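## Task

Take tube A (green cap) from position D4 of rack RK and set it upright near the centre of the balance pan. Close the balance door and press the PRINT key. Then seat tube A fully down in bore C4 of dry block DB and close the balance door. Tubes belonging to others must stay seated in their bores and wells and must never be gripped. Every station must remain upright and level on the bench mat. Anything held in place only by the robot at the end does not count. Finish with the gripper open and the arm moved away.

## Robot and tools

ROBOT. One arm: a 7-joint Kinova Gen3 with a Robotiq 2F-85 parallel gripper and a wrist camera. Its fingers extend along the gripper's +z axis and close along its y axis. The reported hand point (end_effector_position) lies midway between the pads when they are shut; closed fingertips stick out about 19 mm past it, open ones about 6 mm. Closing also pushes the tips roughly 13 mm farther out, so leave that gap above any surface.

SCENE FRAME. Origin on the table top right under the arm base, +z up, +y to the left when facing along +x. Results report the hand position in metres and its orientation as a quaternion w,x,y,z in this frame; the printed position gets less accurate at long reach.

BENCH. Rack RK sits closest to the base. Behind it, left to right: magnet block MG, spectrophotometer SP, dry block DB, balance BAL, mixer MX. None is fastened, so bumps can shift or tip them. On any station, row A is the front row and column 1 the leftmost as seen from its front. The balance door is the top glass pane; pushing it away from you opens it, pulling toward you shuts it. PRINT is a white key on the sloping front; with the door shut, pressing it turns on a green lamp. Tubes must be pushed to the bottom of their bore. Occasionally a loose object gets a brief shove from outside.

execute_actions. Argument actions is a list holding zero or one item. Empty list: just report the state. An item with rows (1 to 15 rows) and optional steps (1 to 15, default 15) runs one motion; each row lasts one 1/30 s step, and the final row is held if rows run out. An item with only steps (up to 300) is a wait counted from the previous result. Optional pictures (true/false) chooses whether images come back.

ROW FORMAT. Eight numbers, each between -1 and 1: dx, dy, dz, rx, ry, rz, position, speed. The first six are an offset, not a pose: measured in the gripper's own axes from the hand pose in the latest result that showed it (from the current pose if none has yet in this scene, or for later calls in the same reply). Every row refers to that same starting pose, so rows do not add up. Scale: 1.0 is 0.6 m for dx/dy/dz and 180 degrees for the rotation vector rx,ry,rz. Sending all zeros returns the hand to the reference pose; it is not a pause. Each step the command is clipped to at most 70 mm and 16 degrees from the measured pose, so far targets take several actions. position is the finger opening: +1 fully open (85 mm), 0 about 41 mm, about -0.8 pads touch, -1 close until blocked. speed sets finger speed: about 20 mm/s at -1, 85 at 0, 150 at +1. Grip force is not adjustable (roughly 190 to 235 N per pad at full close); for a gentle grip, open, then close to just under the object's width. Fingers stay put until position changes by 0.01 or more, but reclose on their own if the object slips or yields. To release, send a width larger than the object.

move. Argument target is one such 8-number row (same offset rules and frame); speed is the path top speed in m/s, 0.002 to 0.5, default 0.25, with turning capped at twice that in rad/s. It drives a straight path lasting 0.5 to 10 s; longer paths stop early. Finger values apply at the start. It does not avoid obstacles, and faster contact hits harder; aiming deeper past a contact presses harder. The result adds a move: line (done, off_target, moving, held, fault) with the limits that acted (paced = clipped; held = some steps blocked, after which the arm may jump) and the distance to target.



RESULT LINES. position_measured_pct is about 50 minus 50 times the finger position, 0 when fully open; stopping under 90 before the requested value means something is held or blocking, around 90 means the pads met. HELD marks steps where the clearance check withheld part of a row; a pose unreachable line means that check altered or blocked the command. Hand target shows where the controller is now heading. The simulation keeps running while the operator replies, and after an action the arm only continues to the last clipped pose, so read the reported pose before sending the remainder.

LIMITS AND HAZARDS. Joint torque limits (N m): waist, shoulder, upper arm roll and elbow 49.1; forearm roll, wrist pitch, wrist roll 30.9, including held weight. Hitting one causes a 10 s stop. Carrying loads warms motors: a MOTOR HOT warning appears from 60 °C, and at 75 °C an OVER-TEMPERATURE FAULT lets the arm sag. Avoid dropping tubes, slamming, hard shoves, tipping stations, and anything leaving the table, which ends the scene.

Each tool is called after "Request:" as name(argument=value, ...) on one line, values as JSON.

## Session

Request:
execute_actions(actions=[])

Scene clock: 0.00 s of 12600.00 s.
end_effector_position=(+0.2623, -0.3079, +0.3676) position_measured_pct=0.0 end_effector_quat_wxyz=(+0.055, +0.732, +0.679, -0.014)
Joint positions: [0.648 0.182 0.162 1.753 0.004 1.102 0.721]
Joint velocities: [ 0.     0.     0.     0.001 -0.002 -0.    -0.   ]
Motor temperatures (°C, as the motors report them): [30 33 27 33 33 36 40]
Hand target: +0.262, -0.308, +0.368; +0.055, +0.732, +0.679, -0.014

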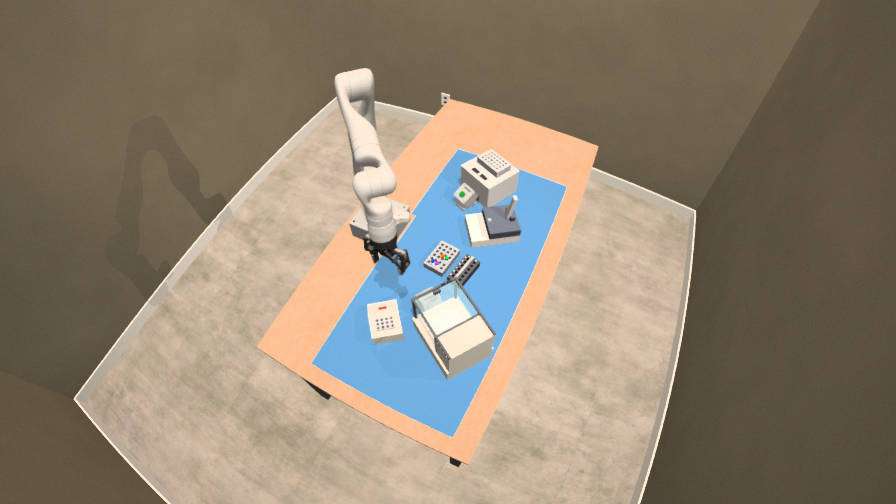

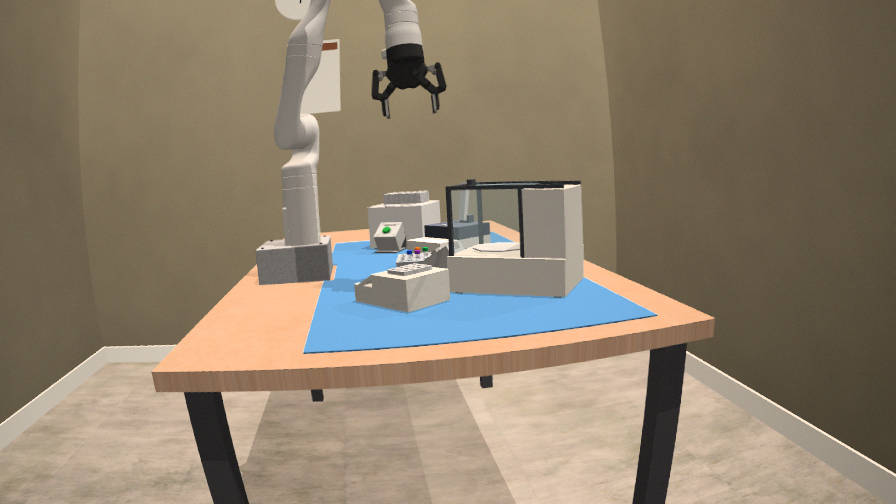

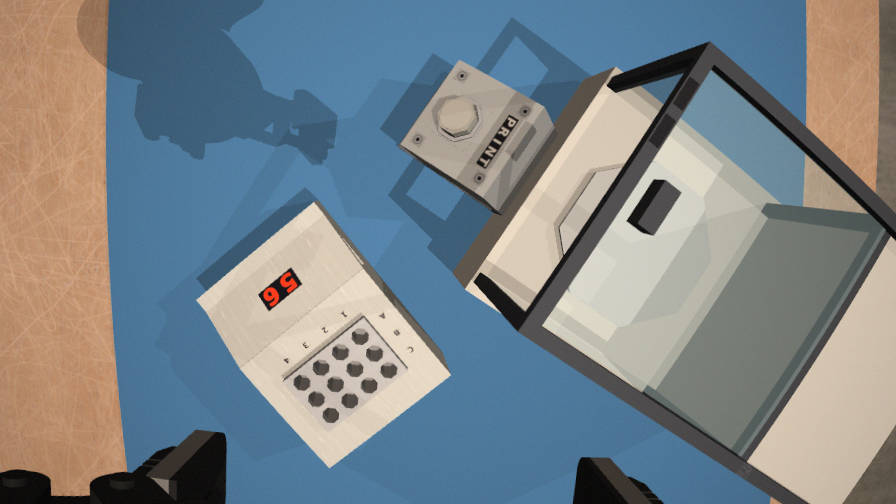

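Request:
move(target=[0.41,-0.068,0.063,0,0,0.476,1,0], speed=0.25)

Scene clock: 23.27 s of 12600.00 s.
end_effector_position=(+0.2414, -0.0659, +0.3034) position_measured_pct=0.0 end_effector_quat_wxyz=(+0.051, +0.998, -0.000, +0.026)
Joint positions: [ 0.239 -0.064 -0.176  2.248  0.11   0.905 -1.581]
Joint velocities: [-0.004  0.001 -0.006 -0.001  0.006 -0.    -0.016]
Motor temperatures (°C, as the motors report them): [30 33 27 34 33 36 40]
Hand target: +0.241, -0.066, +0.303; +0.051, +0.998, -0.000, +0.026
Off the commanded pose: 0.002 m, 0 deg.
move: done

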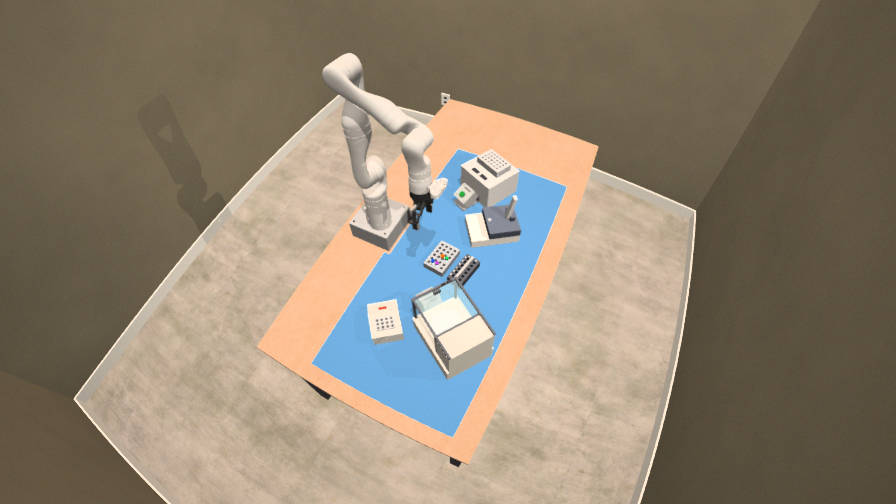

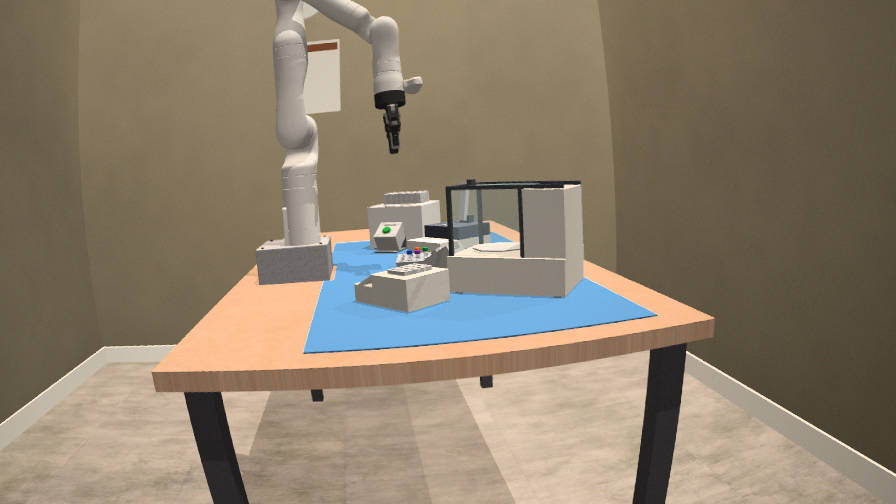

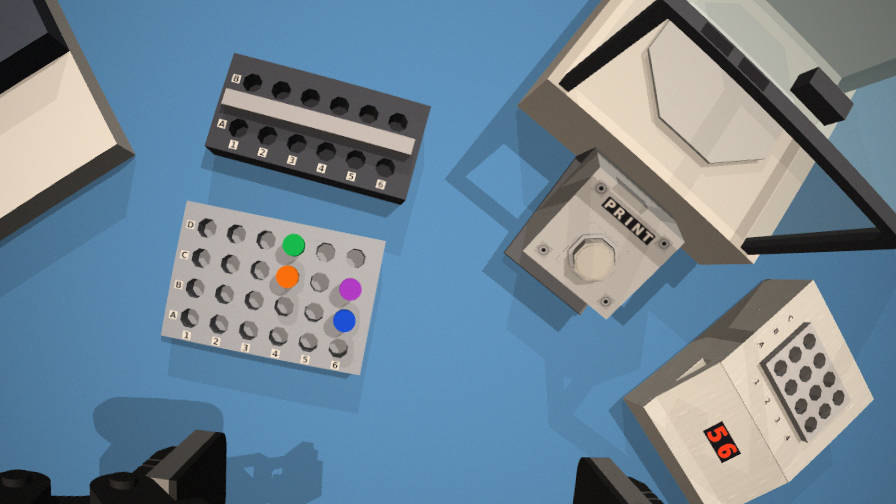

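Request:
move(target=[0.0745,-0.0935,0.229,0.0325,-0.0165,0.064,-0.3,0], speed=0.15)

Scene clock: 44.60 s of 12600.00 s.
end_effector_position=(+0.2935, -0.0243, +0.1643) position_measured_pct=65.1 end_effector_quat_wxyz=(-0.003, +0.995, -0.100, +0.005)
Joint positions: [ 0.146  0.4   -0.172  2.318  0.151  0.425 -1.929]
Joint velocities: [-0.003  0.008 -0.001 -0.001  0.002 -0.001 -0.002]
Motor temperatures (°C, as the motors report them): [30 33 27 34 33 36 40]
Hand target: +0.293, -0.024, +0.164; -0.003, +0.995, -0.100, +0.005
Off the commanded pose: 0.001 m, 0 deg.
move: done

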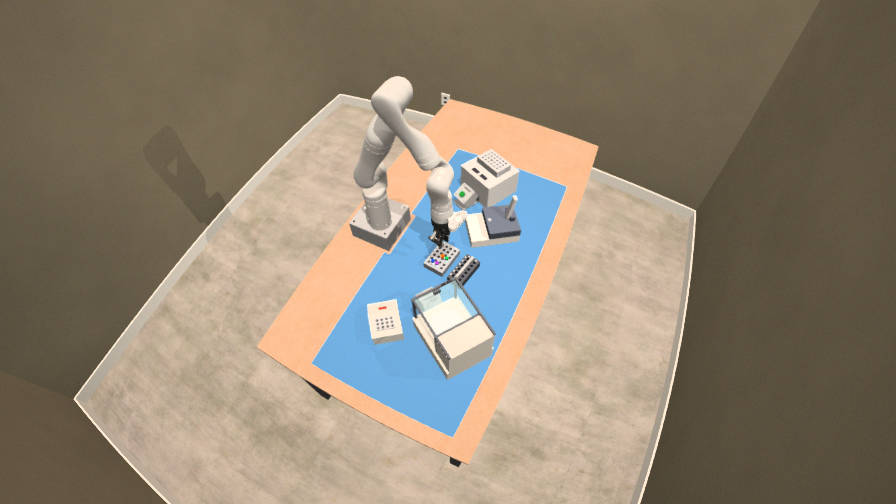

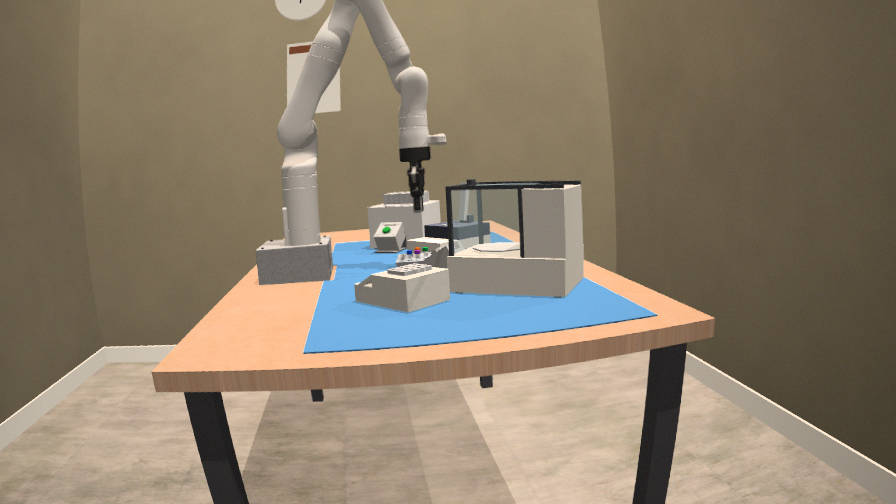

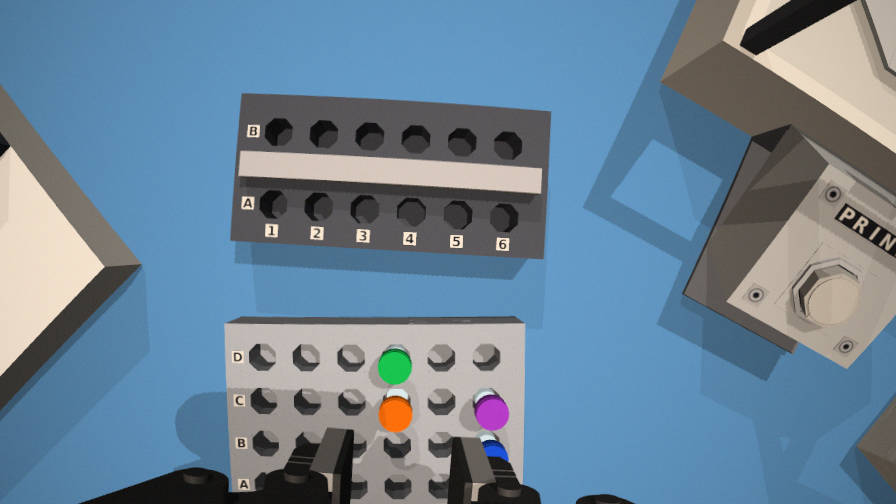

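Request:
move(target=[-0.004,-0.006,0.06,0,0,0,-0.3,0], speed=0.06)

Scene clock: 53.60 s of 12600.00 s.
end_effector_position=(+0.2925, -0.0203, +0.1286) position_measured_pct=65.1 end_effector_quat_wxyz=(-0.003, +0.995, -0.101, +0.006)
Joint positions: [ 0.088  0.506 -0.119  2.356  0.195  0.279 -1.983]
Joint velocities: [-0.006  0.007  0.003  0.002  0.001 -0.004 -0.004]
Motor temperatures (°C, as the motors report them): [30 33 27 34 33 36 40]
Hand target: +0.292, -0.020, +0.128; -0.002, +0.995, -0.100, +0.005
Off the commanded pose: 0.000 m, 0 deg.
move: done

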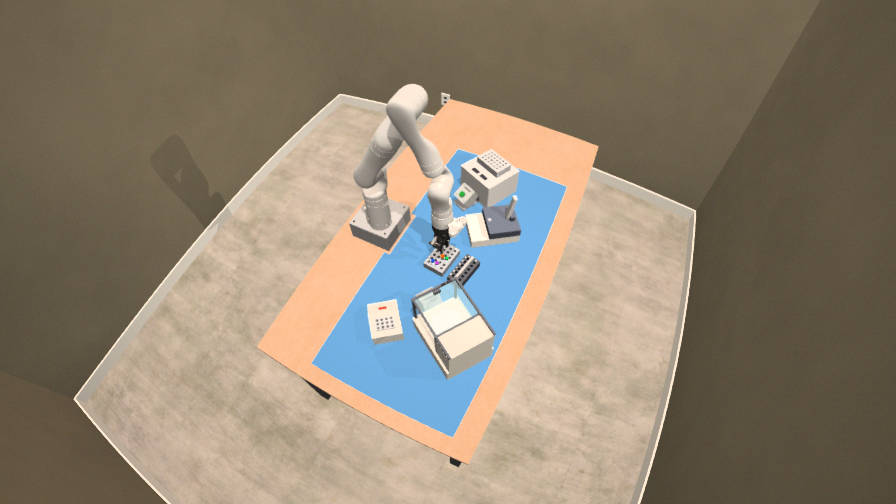

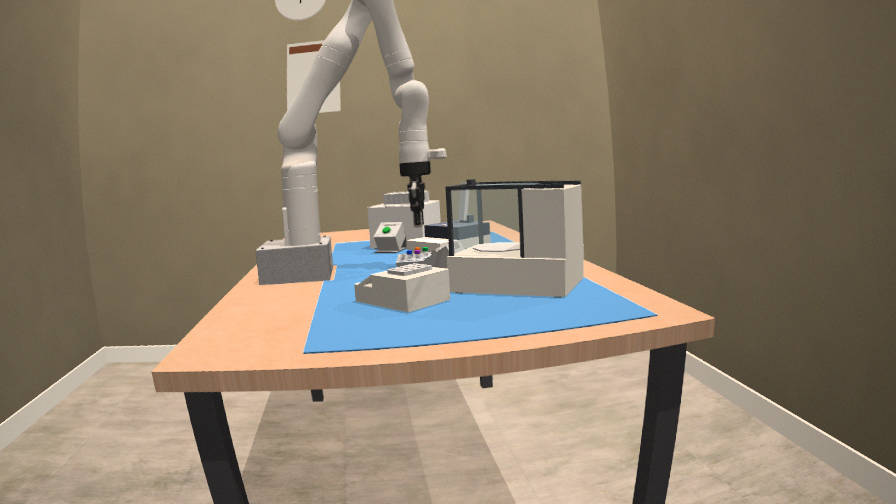

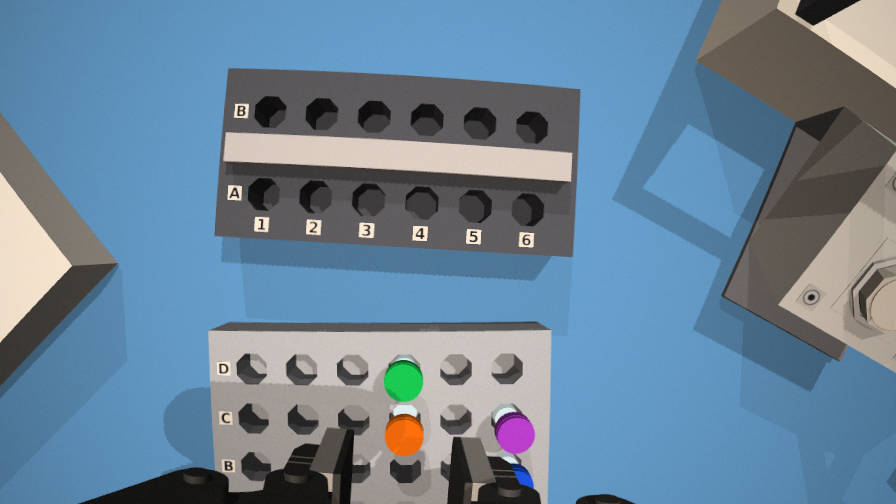

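Request:
move(target=[0,0,0.085,0,0,0,-0.3,0], speed=0.04)

Scene clock: 68.77 s of 12600.00 s.
end_effector_position=(+0.2934, -0.0203, +0.0780) position_measured_pct=65.1 end_effector_quat_wxyz=(-0.002, +0.995, -0.101, +0.006)
Joint positions: [ 0.023  0.674 -0.036  2.379  0.227  0.081 -2.012]
Joint velocities: [-0.003  0.008  0.003  0.001  0.    -0.004 -0.002]
Motor temperatures (°C, as the motors report them): [30 33 27 34 33 36 40]
Hand target: +0.293, -0.020, +0.078; -0.002, +0.995, -0.101, +0.006
Off the commanded pose: 0.001 m, 0 deg.
move: done

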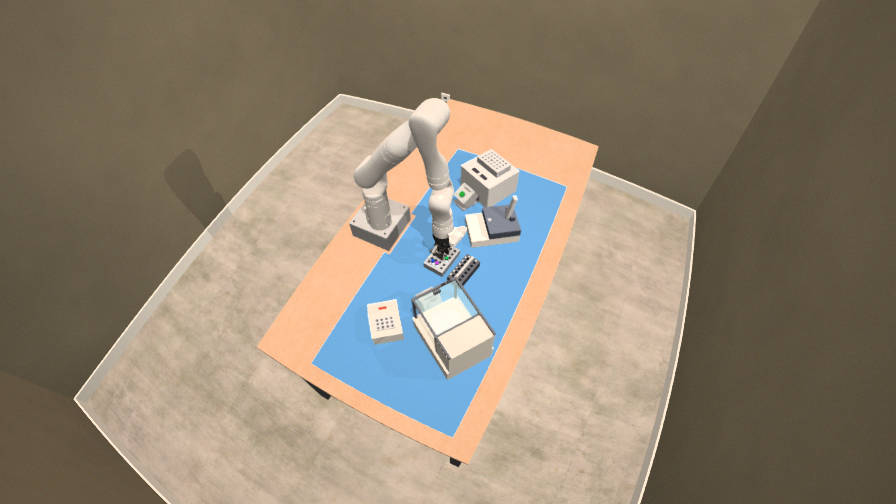

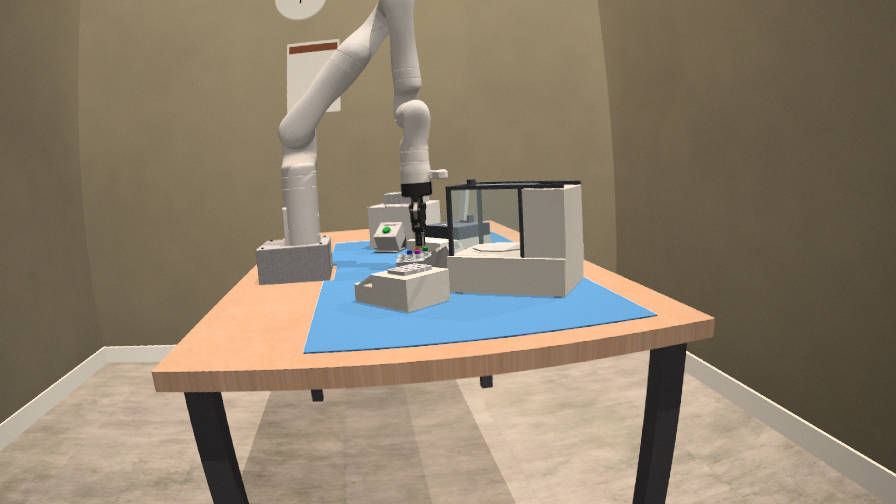

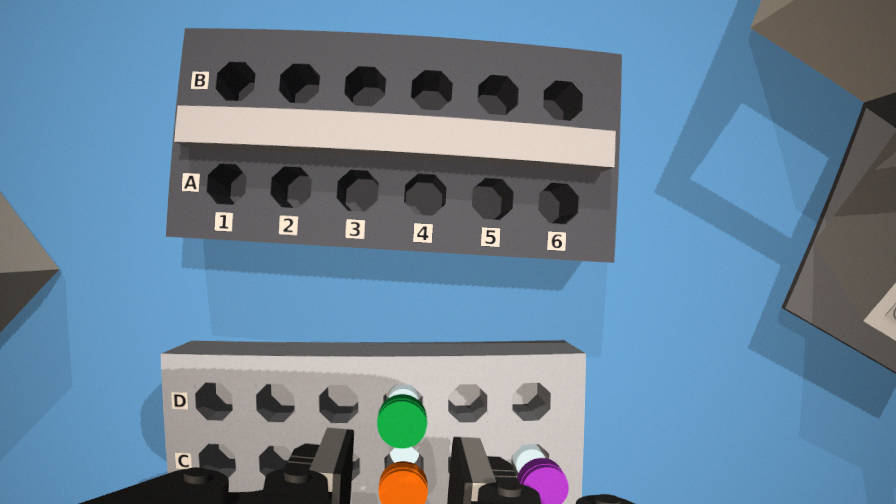

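Request:
move(target=[0.011,0,0,0,0,0,-0.3,0], speed=0.02)

Request:
zoom_image(camera="cam_low", region=[370,190,470,280])

Scene clock: 101.67 s of 12600.00 s.
end_effector_position=(+0.2998, -0.0215, +0.0781) position_measured_pct=65.1 end_effector_quat_wxyz=(-0.002, +0.995, -0.101, +0.006)
Joint positions: [ 0.033  0.676 -0.043  2.358  0.228  0.101 -2.008]
Joint velocities: [ 0.003  0.    -0.003 -0.004  0.002  0.004  0.001]
Motor temperatures (°C, as the motors report them): [30 33 27 34 33 36 40]
Hand target: +0.300, -0.022, +0.078; -0.002, +0.995, -0.101, +0.006
Off the commanded pose: 0.000 m, 0 deg.
move: done

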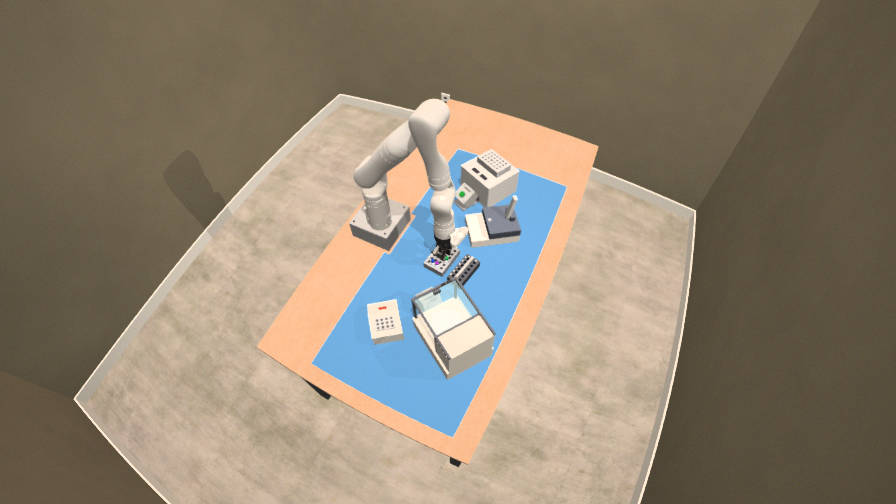

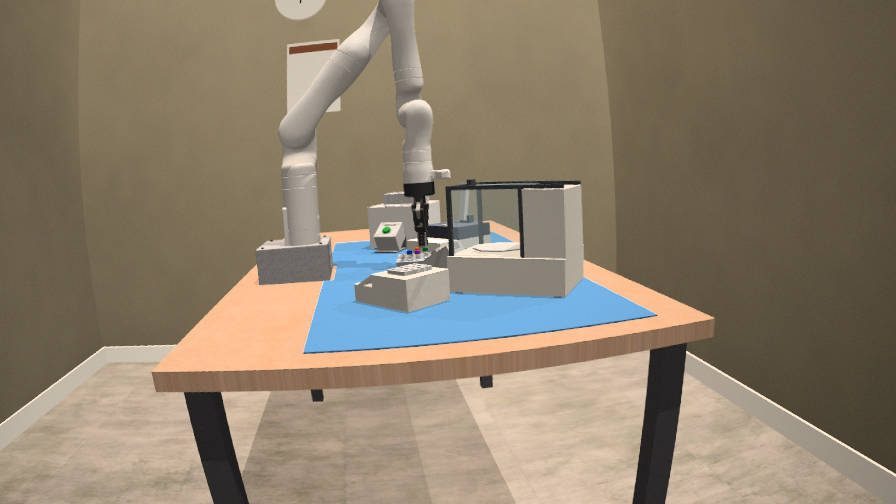

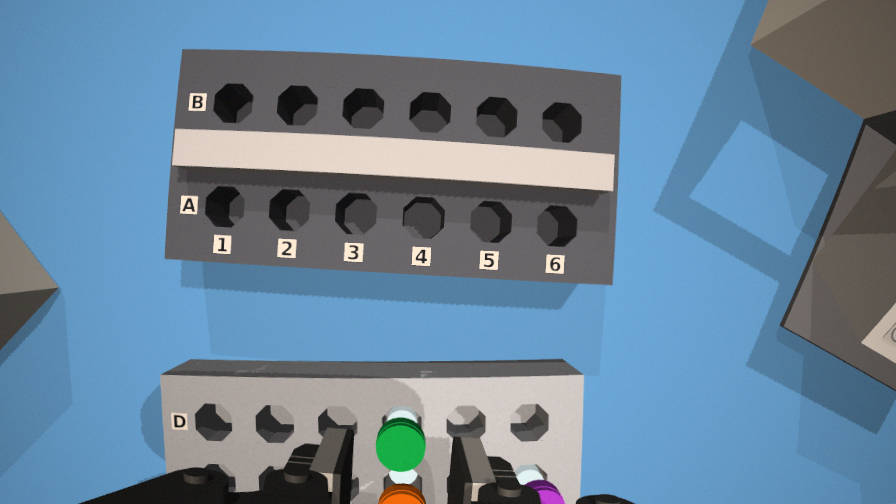

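Region (370, 190, 470, 280) of cam_low's 896x504 image, scaled by 5.040, with more detail than that image has; it fills the top 454 rows of this view, and the rest is white.

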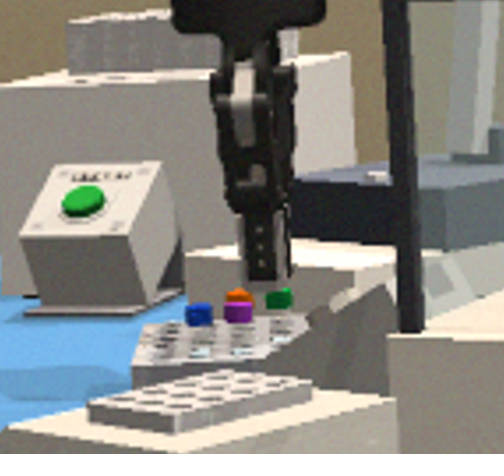

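Request:
move(target=[0.007,0,0.025,0,0,0,-0.3,0], speed=0.015)

Request:
zoom_image(camera="cam_low", region=[370,190,470,280])

Scene clock: 108.13 s of 12600.00 s.
end_effector_position=(+0.3043, -0.0223, +0.0634) position_measured_pct=65.1 end_effector_quat_wxyz=(-0.002, +0.995, -0.101, +0.006)
Joint positions: [ 0.023  0.727 -0.027  2.346  0.232  0.061 -2.008]
Joint velocities: [-0.001  0.006  0.001 -0.001  0.003 -0.001  0.   ]
Motor temperatures (°C, as the motors report them): [30 33 27 33 33 36 40]
Hand target: +0.304, -0.022, +0.063; -0.002, +0.995, -0.101, +0.006
Off the commanded pose: 0.000 m, 0 deg.
move: done

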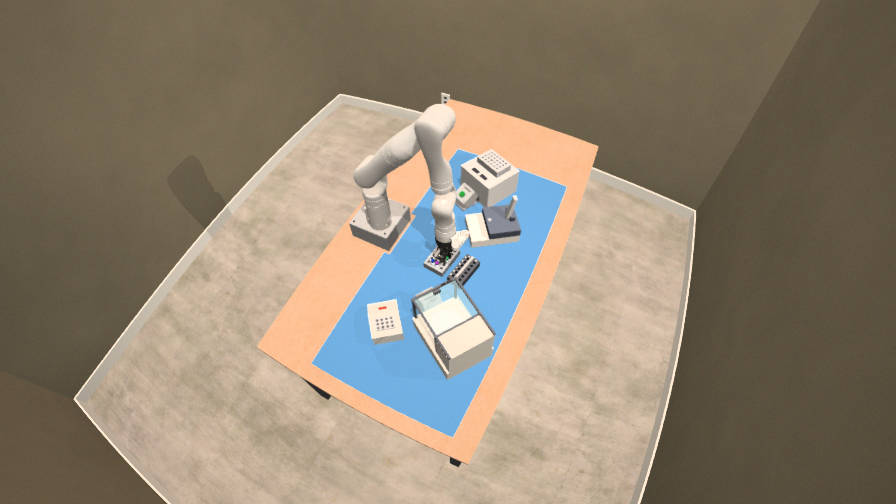

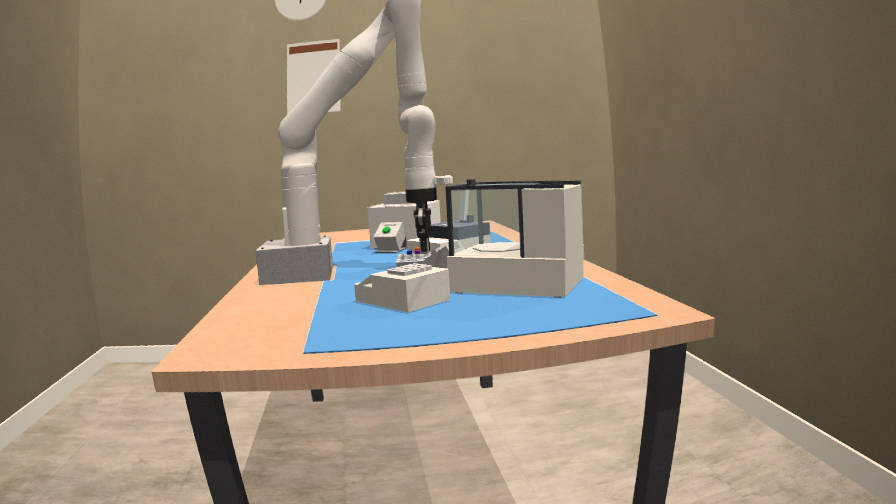

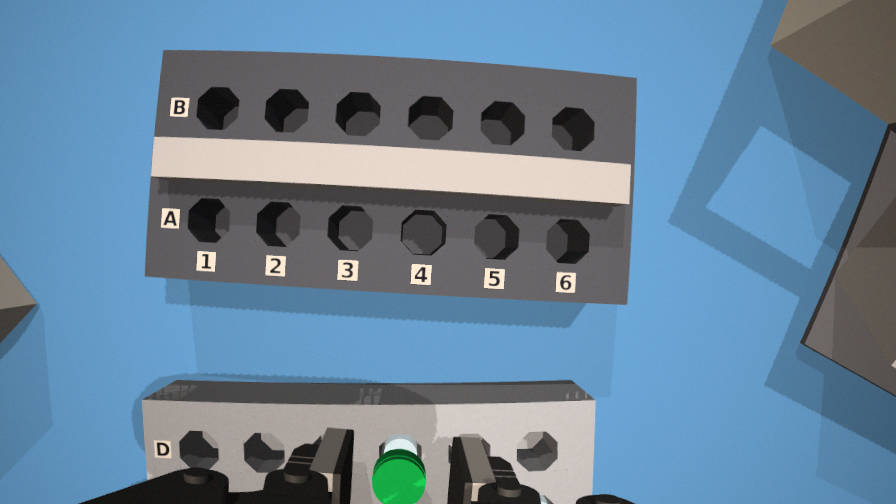

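Region (370, 190, 470, 280) of cam_low's 896x504 image, scaled by 5.040, with more detail than that image has; it fills the top 454 rows of this view, and the rest is white.

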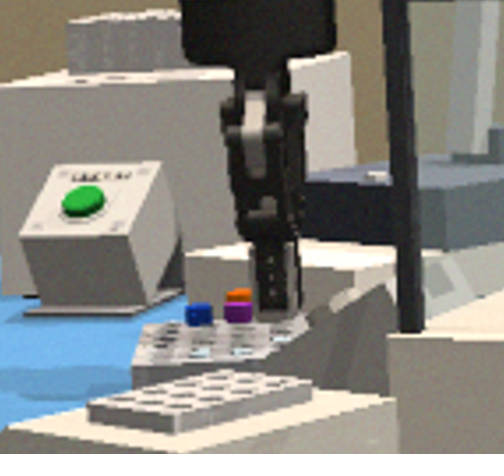

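Request:
move(target=[0,0,0.004,0,0,0,-0.3,0], speed=0.01)

Request:
move(target=[0,0,0,0,0,0,-0.64,-0.5], speed=0.01)

Request:
move(target=[0,0,-0.07,0,0,0,-0.64,-0.5], speed=0.03)

Scene clock: 117.07 s of 12600.00 s.
end_effector_position=(+0.3044, -0.0223, +0.0611) position_measured_pct=65.1 end_effector_quat_wxyz=(-0.002, +0.995, -0.101, +0.006)
Joint positions: [ 0.021  0.735 -0.024  2.346  0.232  0.053 -2.009]
Joint velocities: [-0.001  0.002  0.001  0.    -0.001  0.     0.   ]
Motor temperatures (°C, as the motors report them): [30 33 27 33 33 36 40]
Hand target: +0.304, -0.022, +0.061; -0.002, +0.995, -0.101, +0.006
Off the commanded pose: 0.000 m, 0 deg.
move: done

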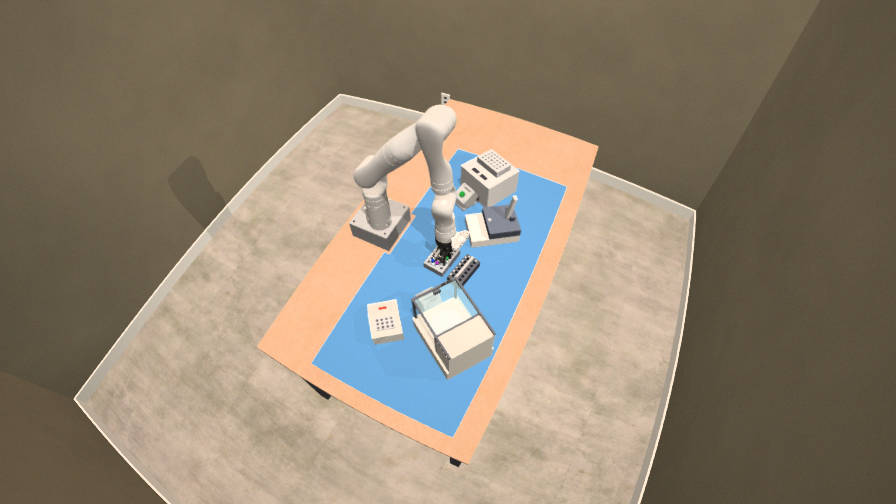

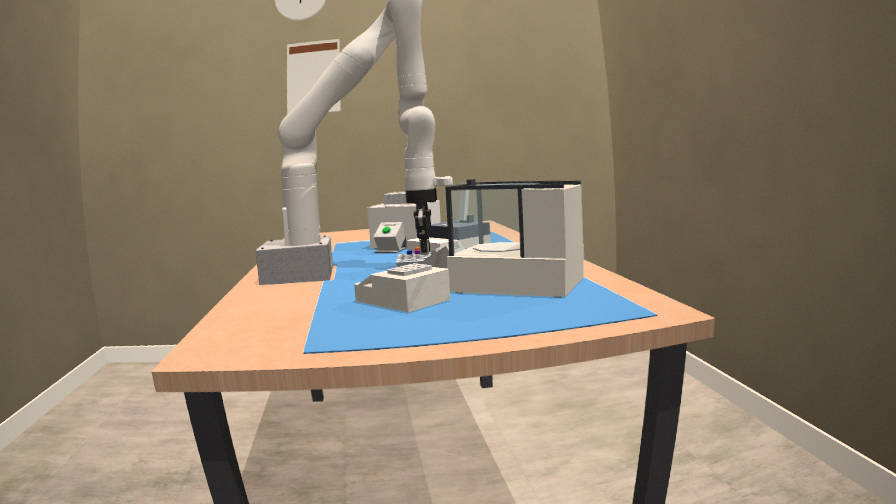

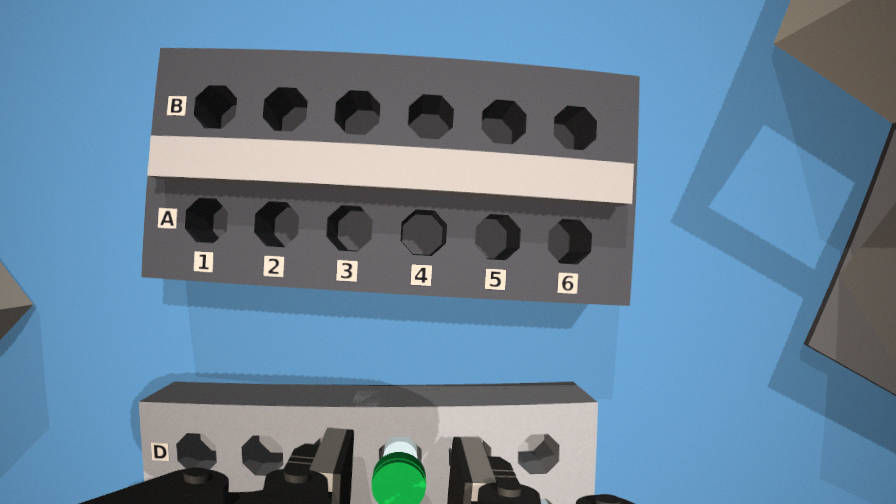

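Scene clock: 117.63 s of 12600.00 s.
end_effector_position=(+0.3044, -0.0223, +0.0611) position_measured_pct=80.2 end_effector_quat_wxyz=(-0.002, +0.995, -0.101, +0.006)
Joint positions: [ 0.021  0.734 -0.024  2.346  0.232  0.053 -2.009]
Joint velocities: [ 0.     0.    -0.    -0.001  0.    -0.001 -0.001]
Motor temperatures (°C, as the motors report them): [30 33 27 33 33 36 40]
Hand target: +0.304, -0.022, +0.061; -0.002, +0.995, -0.101, +0.006
Off the commanded pose: 0.000 m, 0 deg.
move: done

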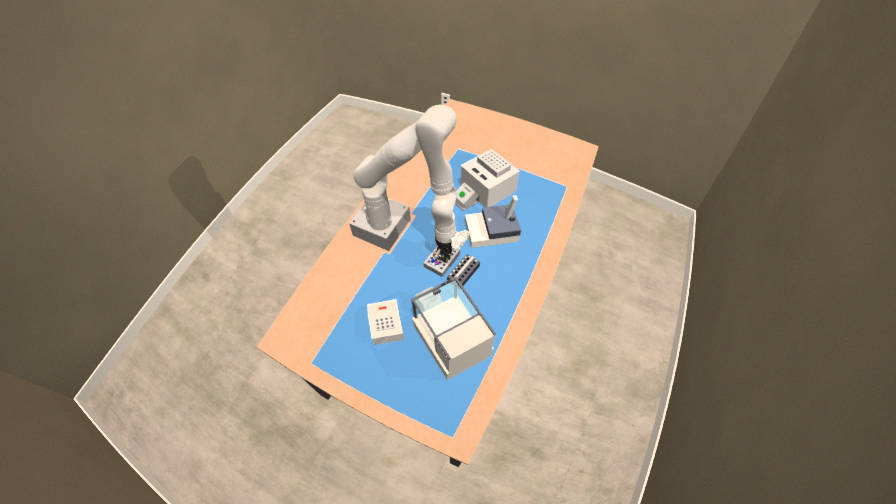

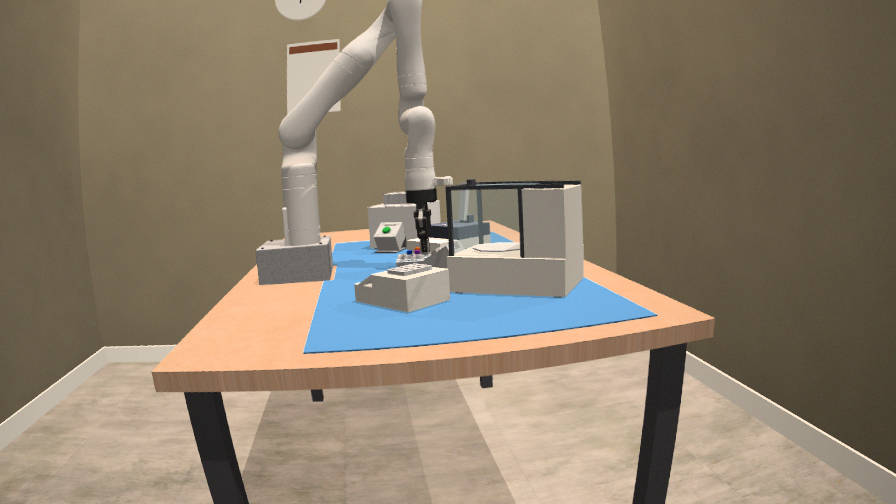

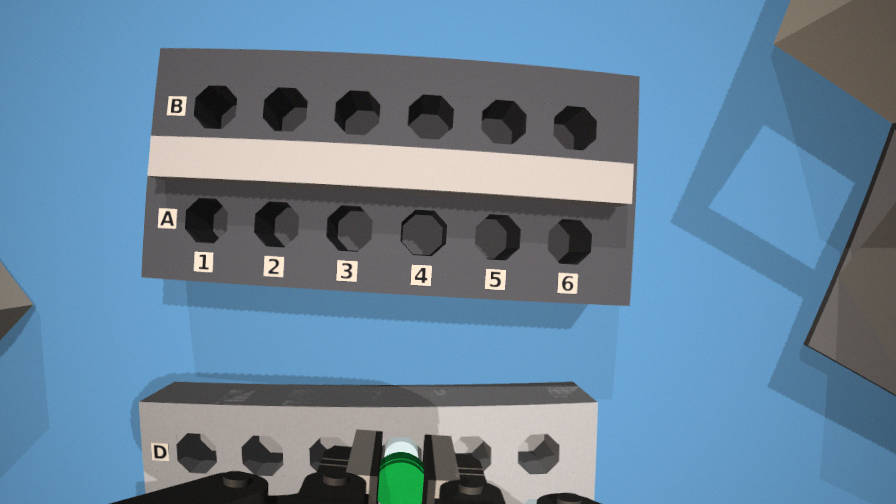

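Scene clock: 119.33 s of 12600.00 s.
end_effector_position=(+0.3036, -0.0223, +0.1028) position_measured_pct=80.2 end_effector_quat_wxyz=(-0.003, +0.995, -0.101, +0.006)
Joint positions: [ 0.068  0.598 -0.085  2.337  0.218  0.203 -1.996]
Joint velocities: [ 0.003 -0.007 -0.003 -0.001 -0.001  0.004  0.001]
Motor temperatures (°C, as the motors report them): [30 33 27 33 33 36 40]
Hand target: +0.304, -0.022, +0.103; -0.003, +0.995, -0.101, +0.006
Off the commanded pose: 0.000 m, 0 deg.
move: done

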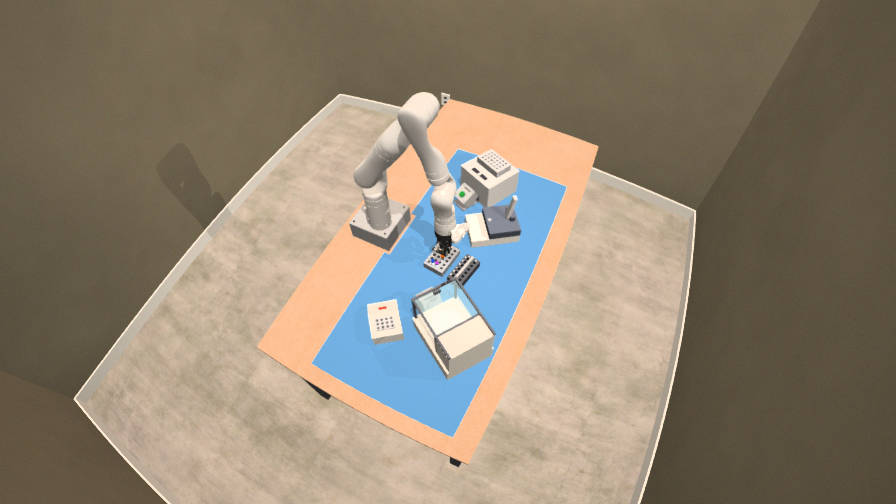

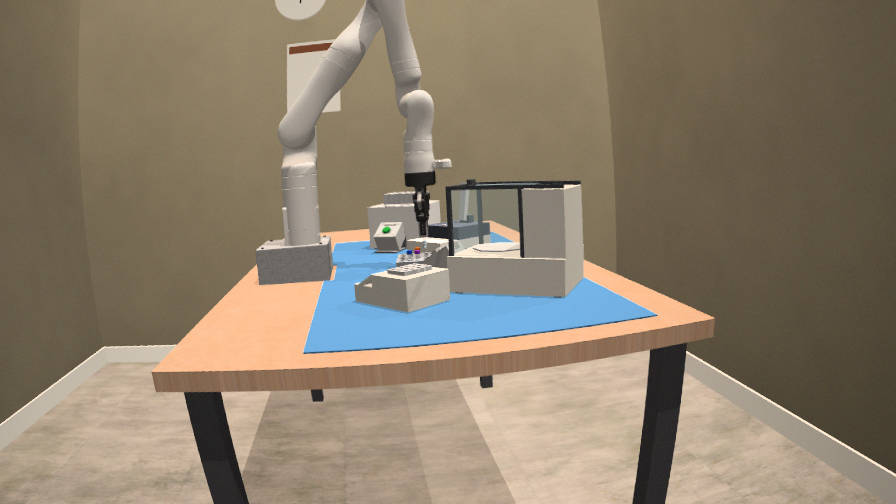

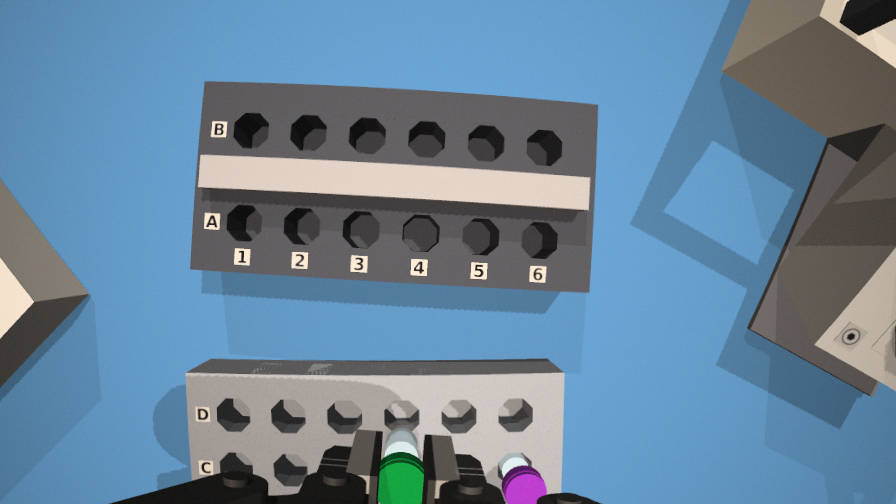

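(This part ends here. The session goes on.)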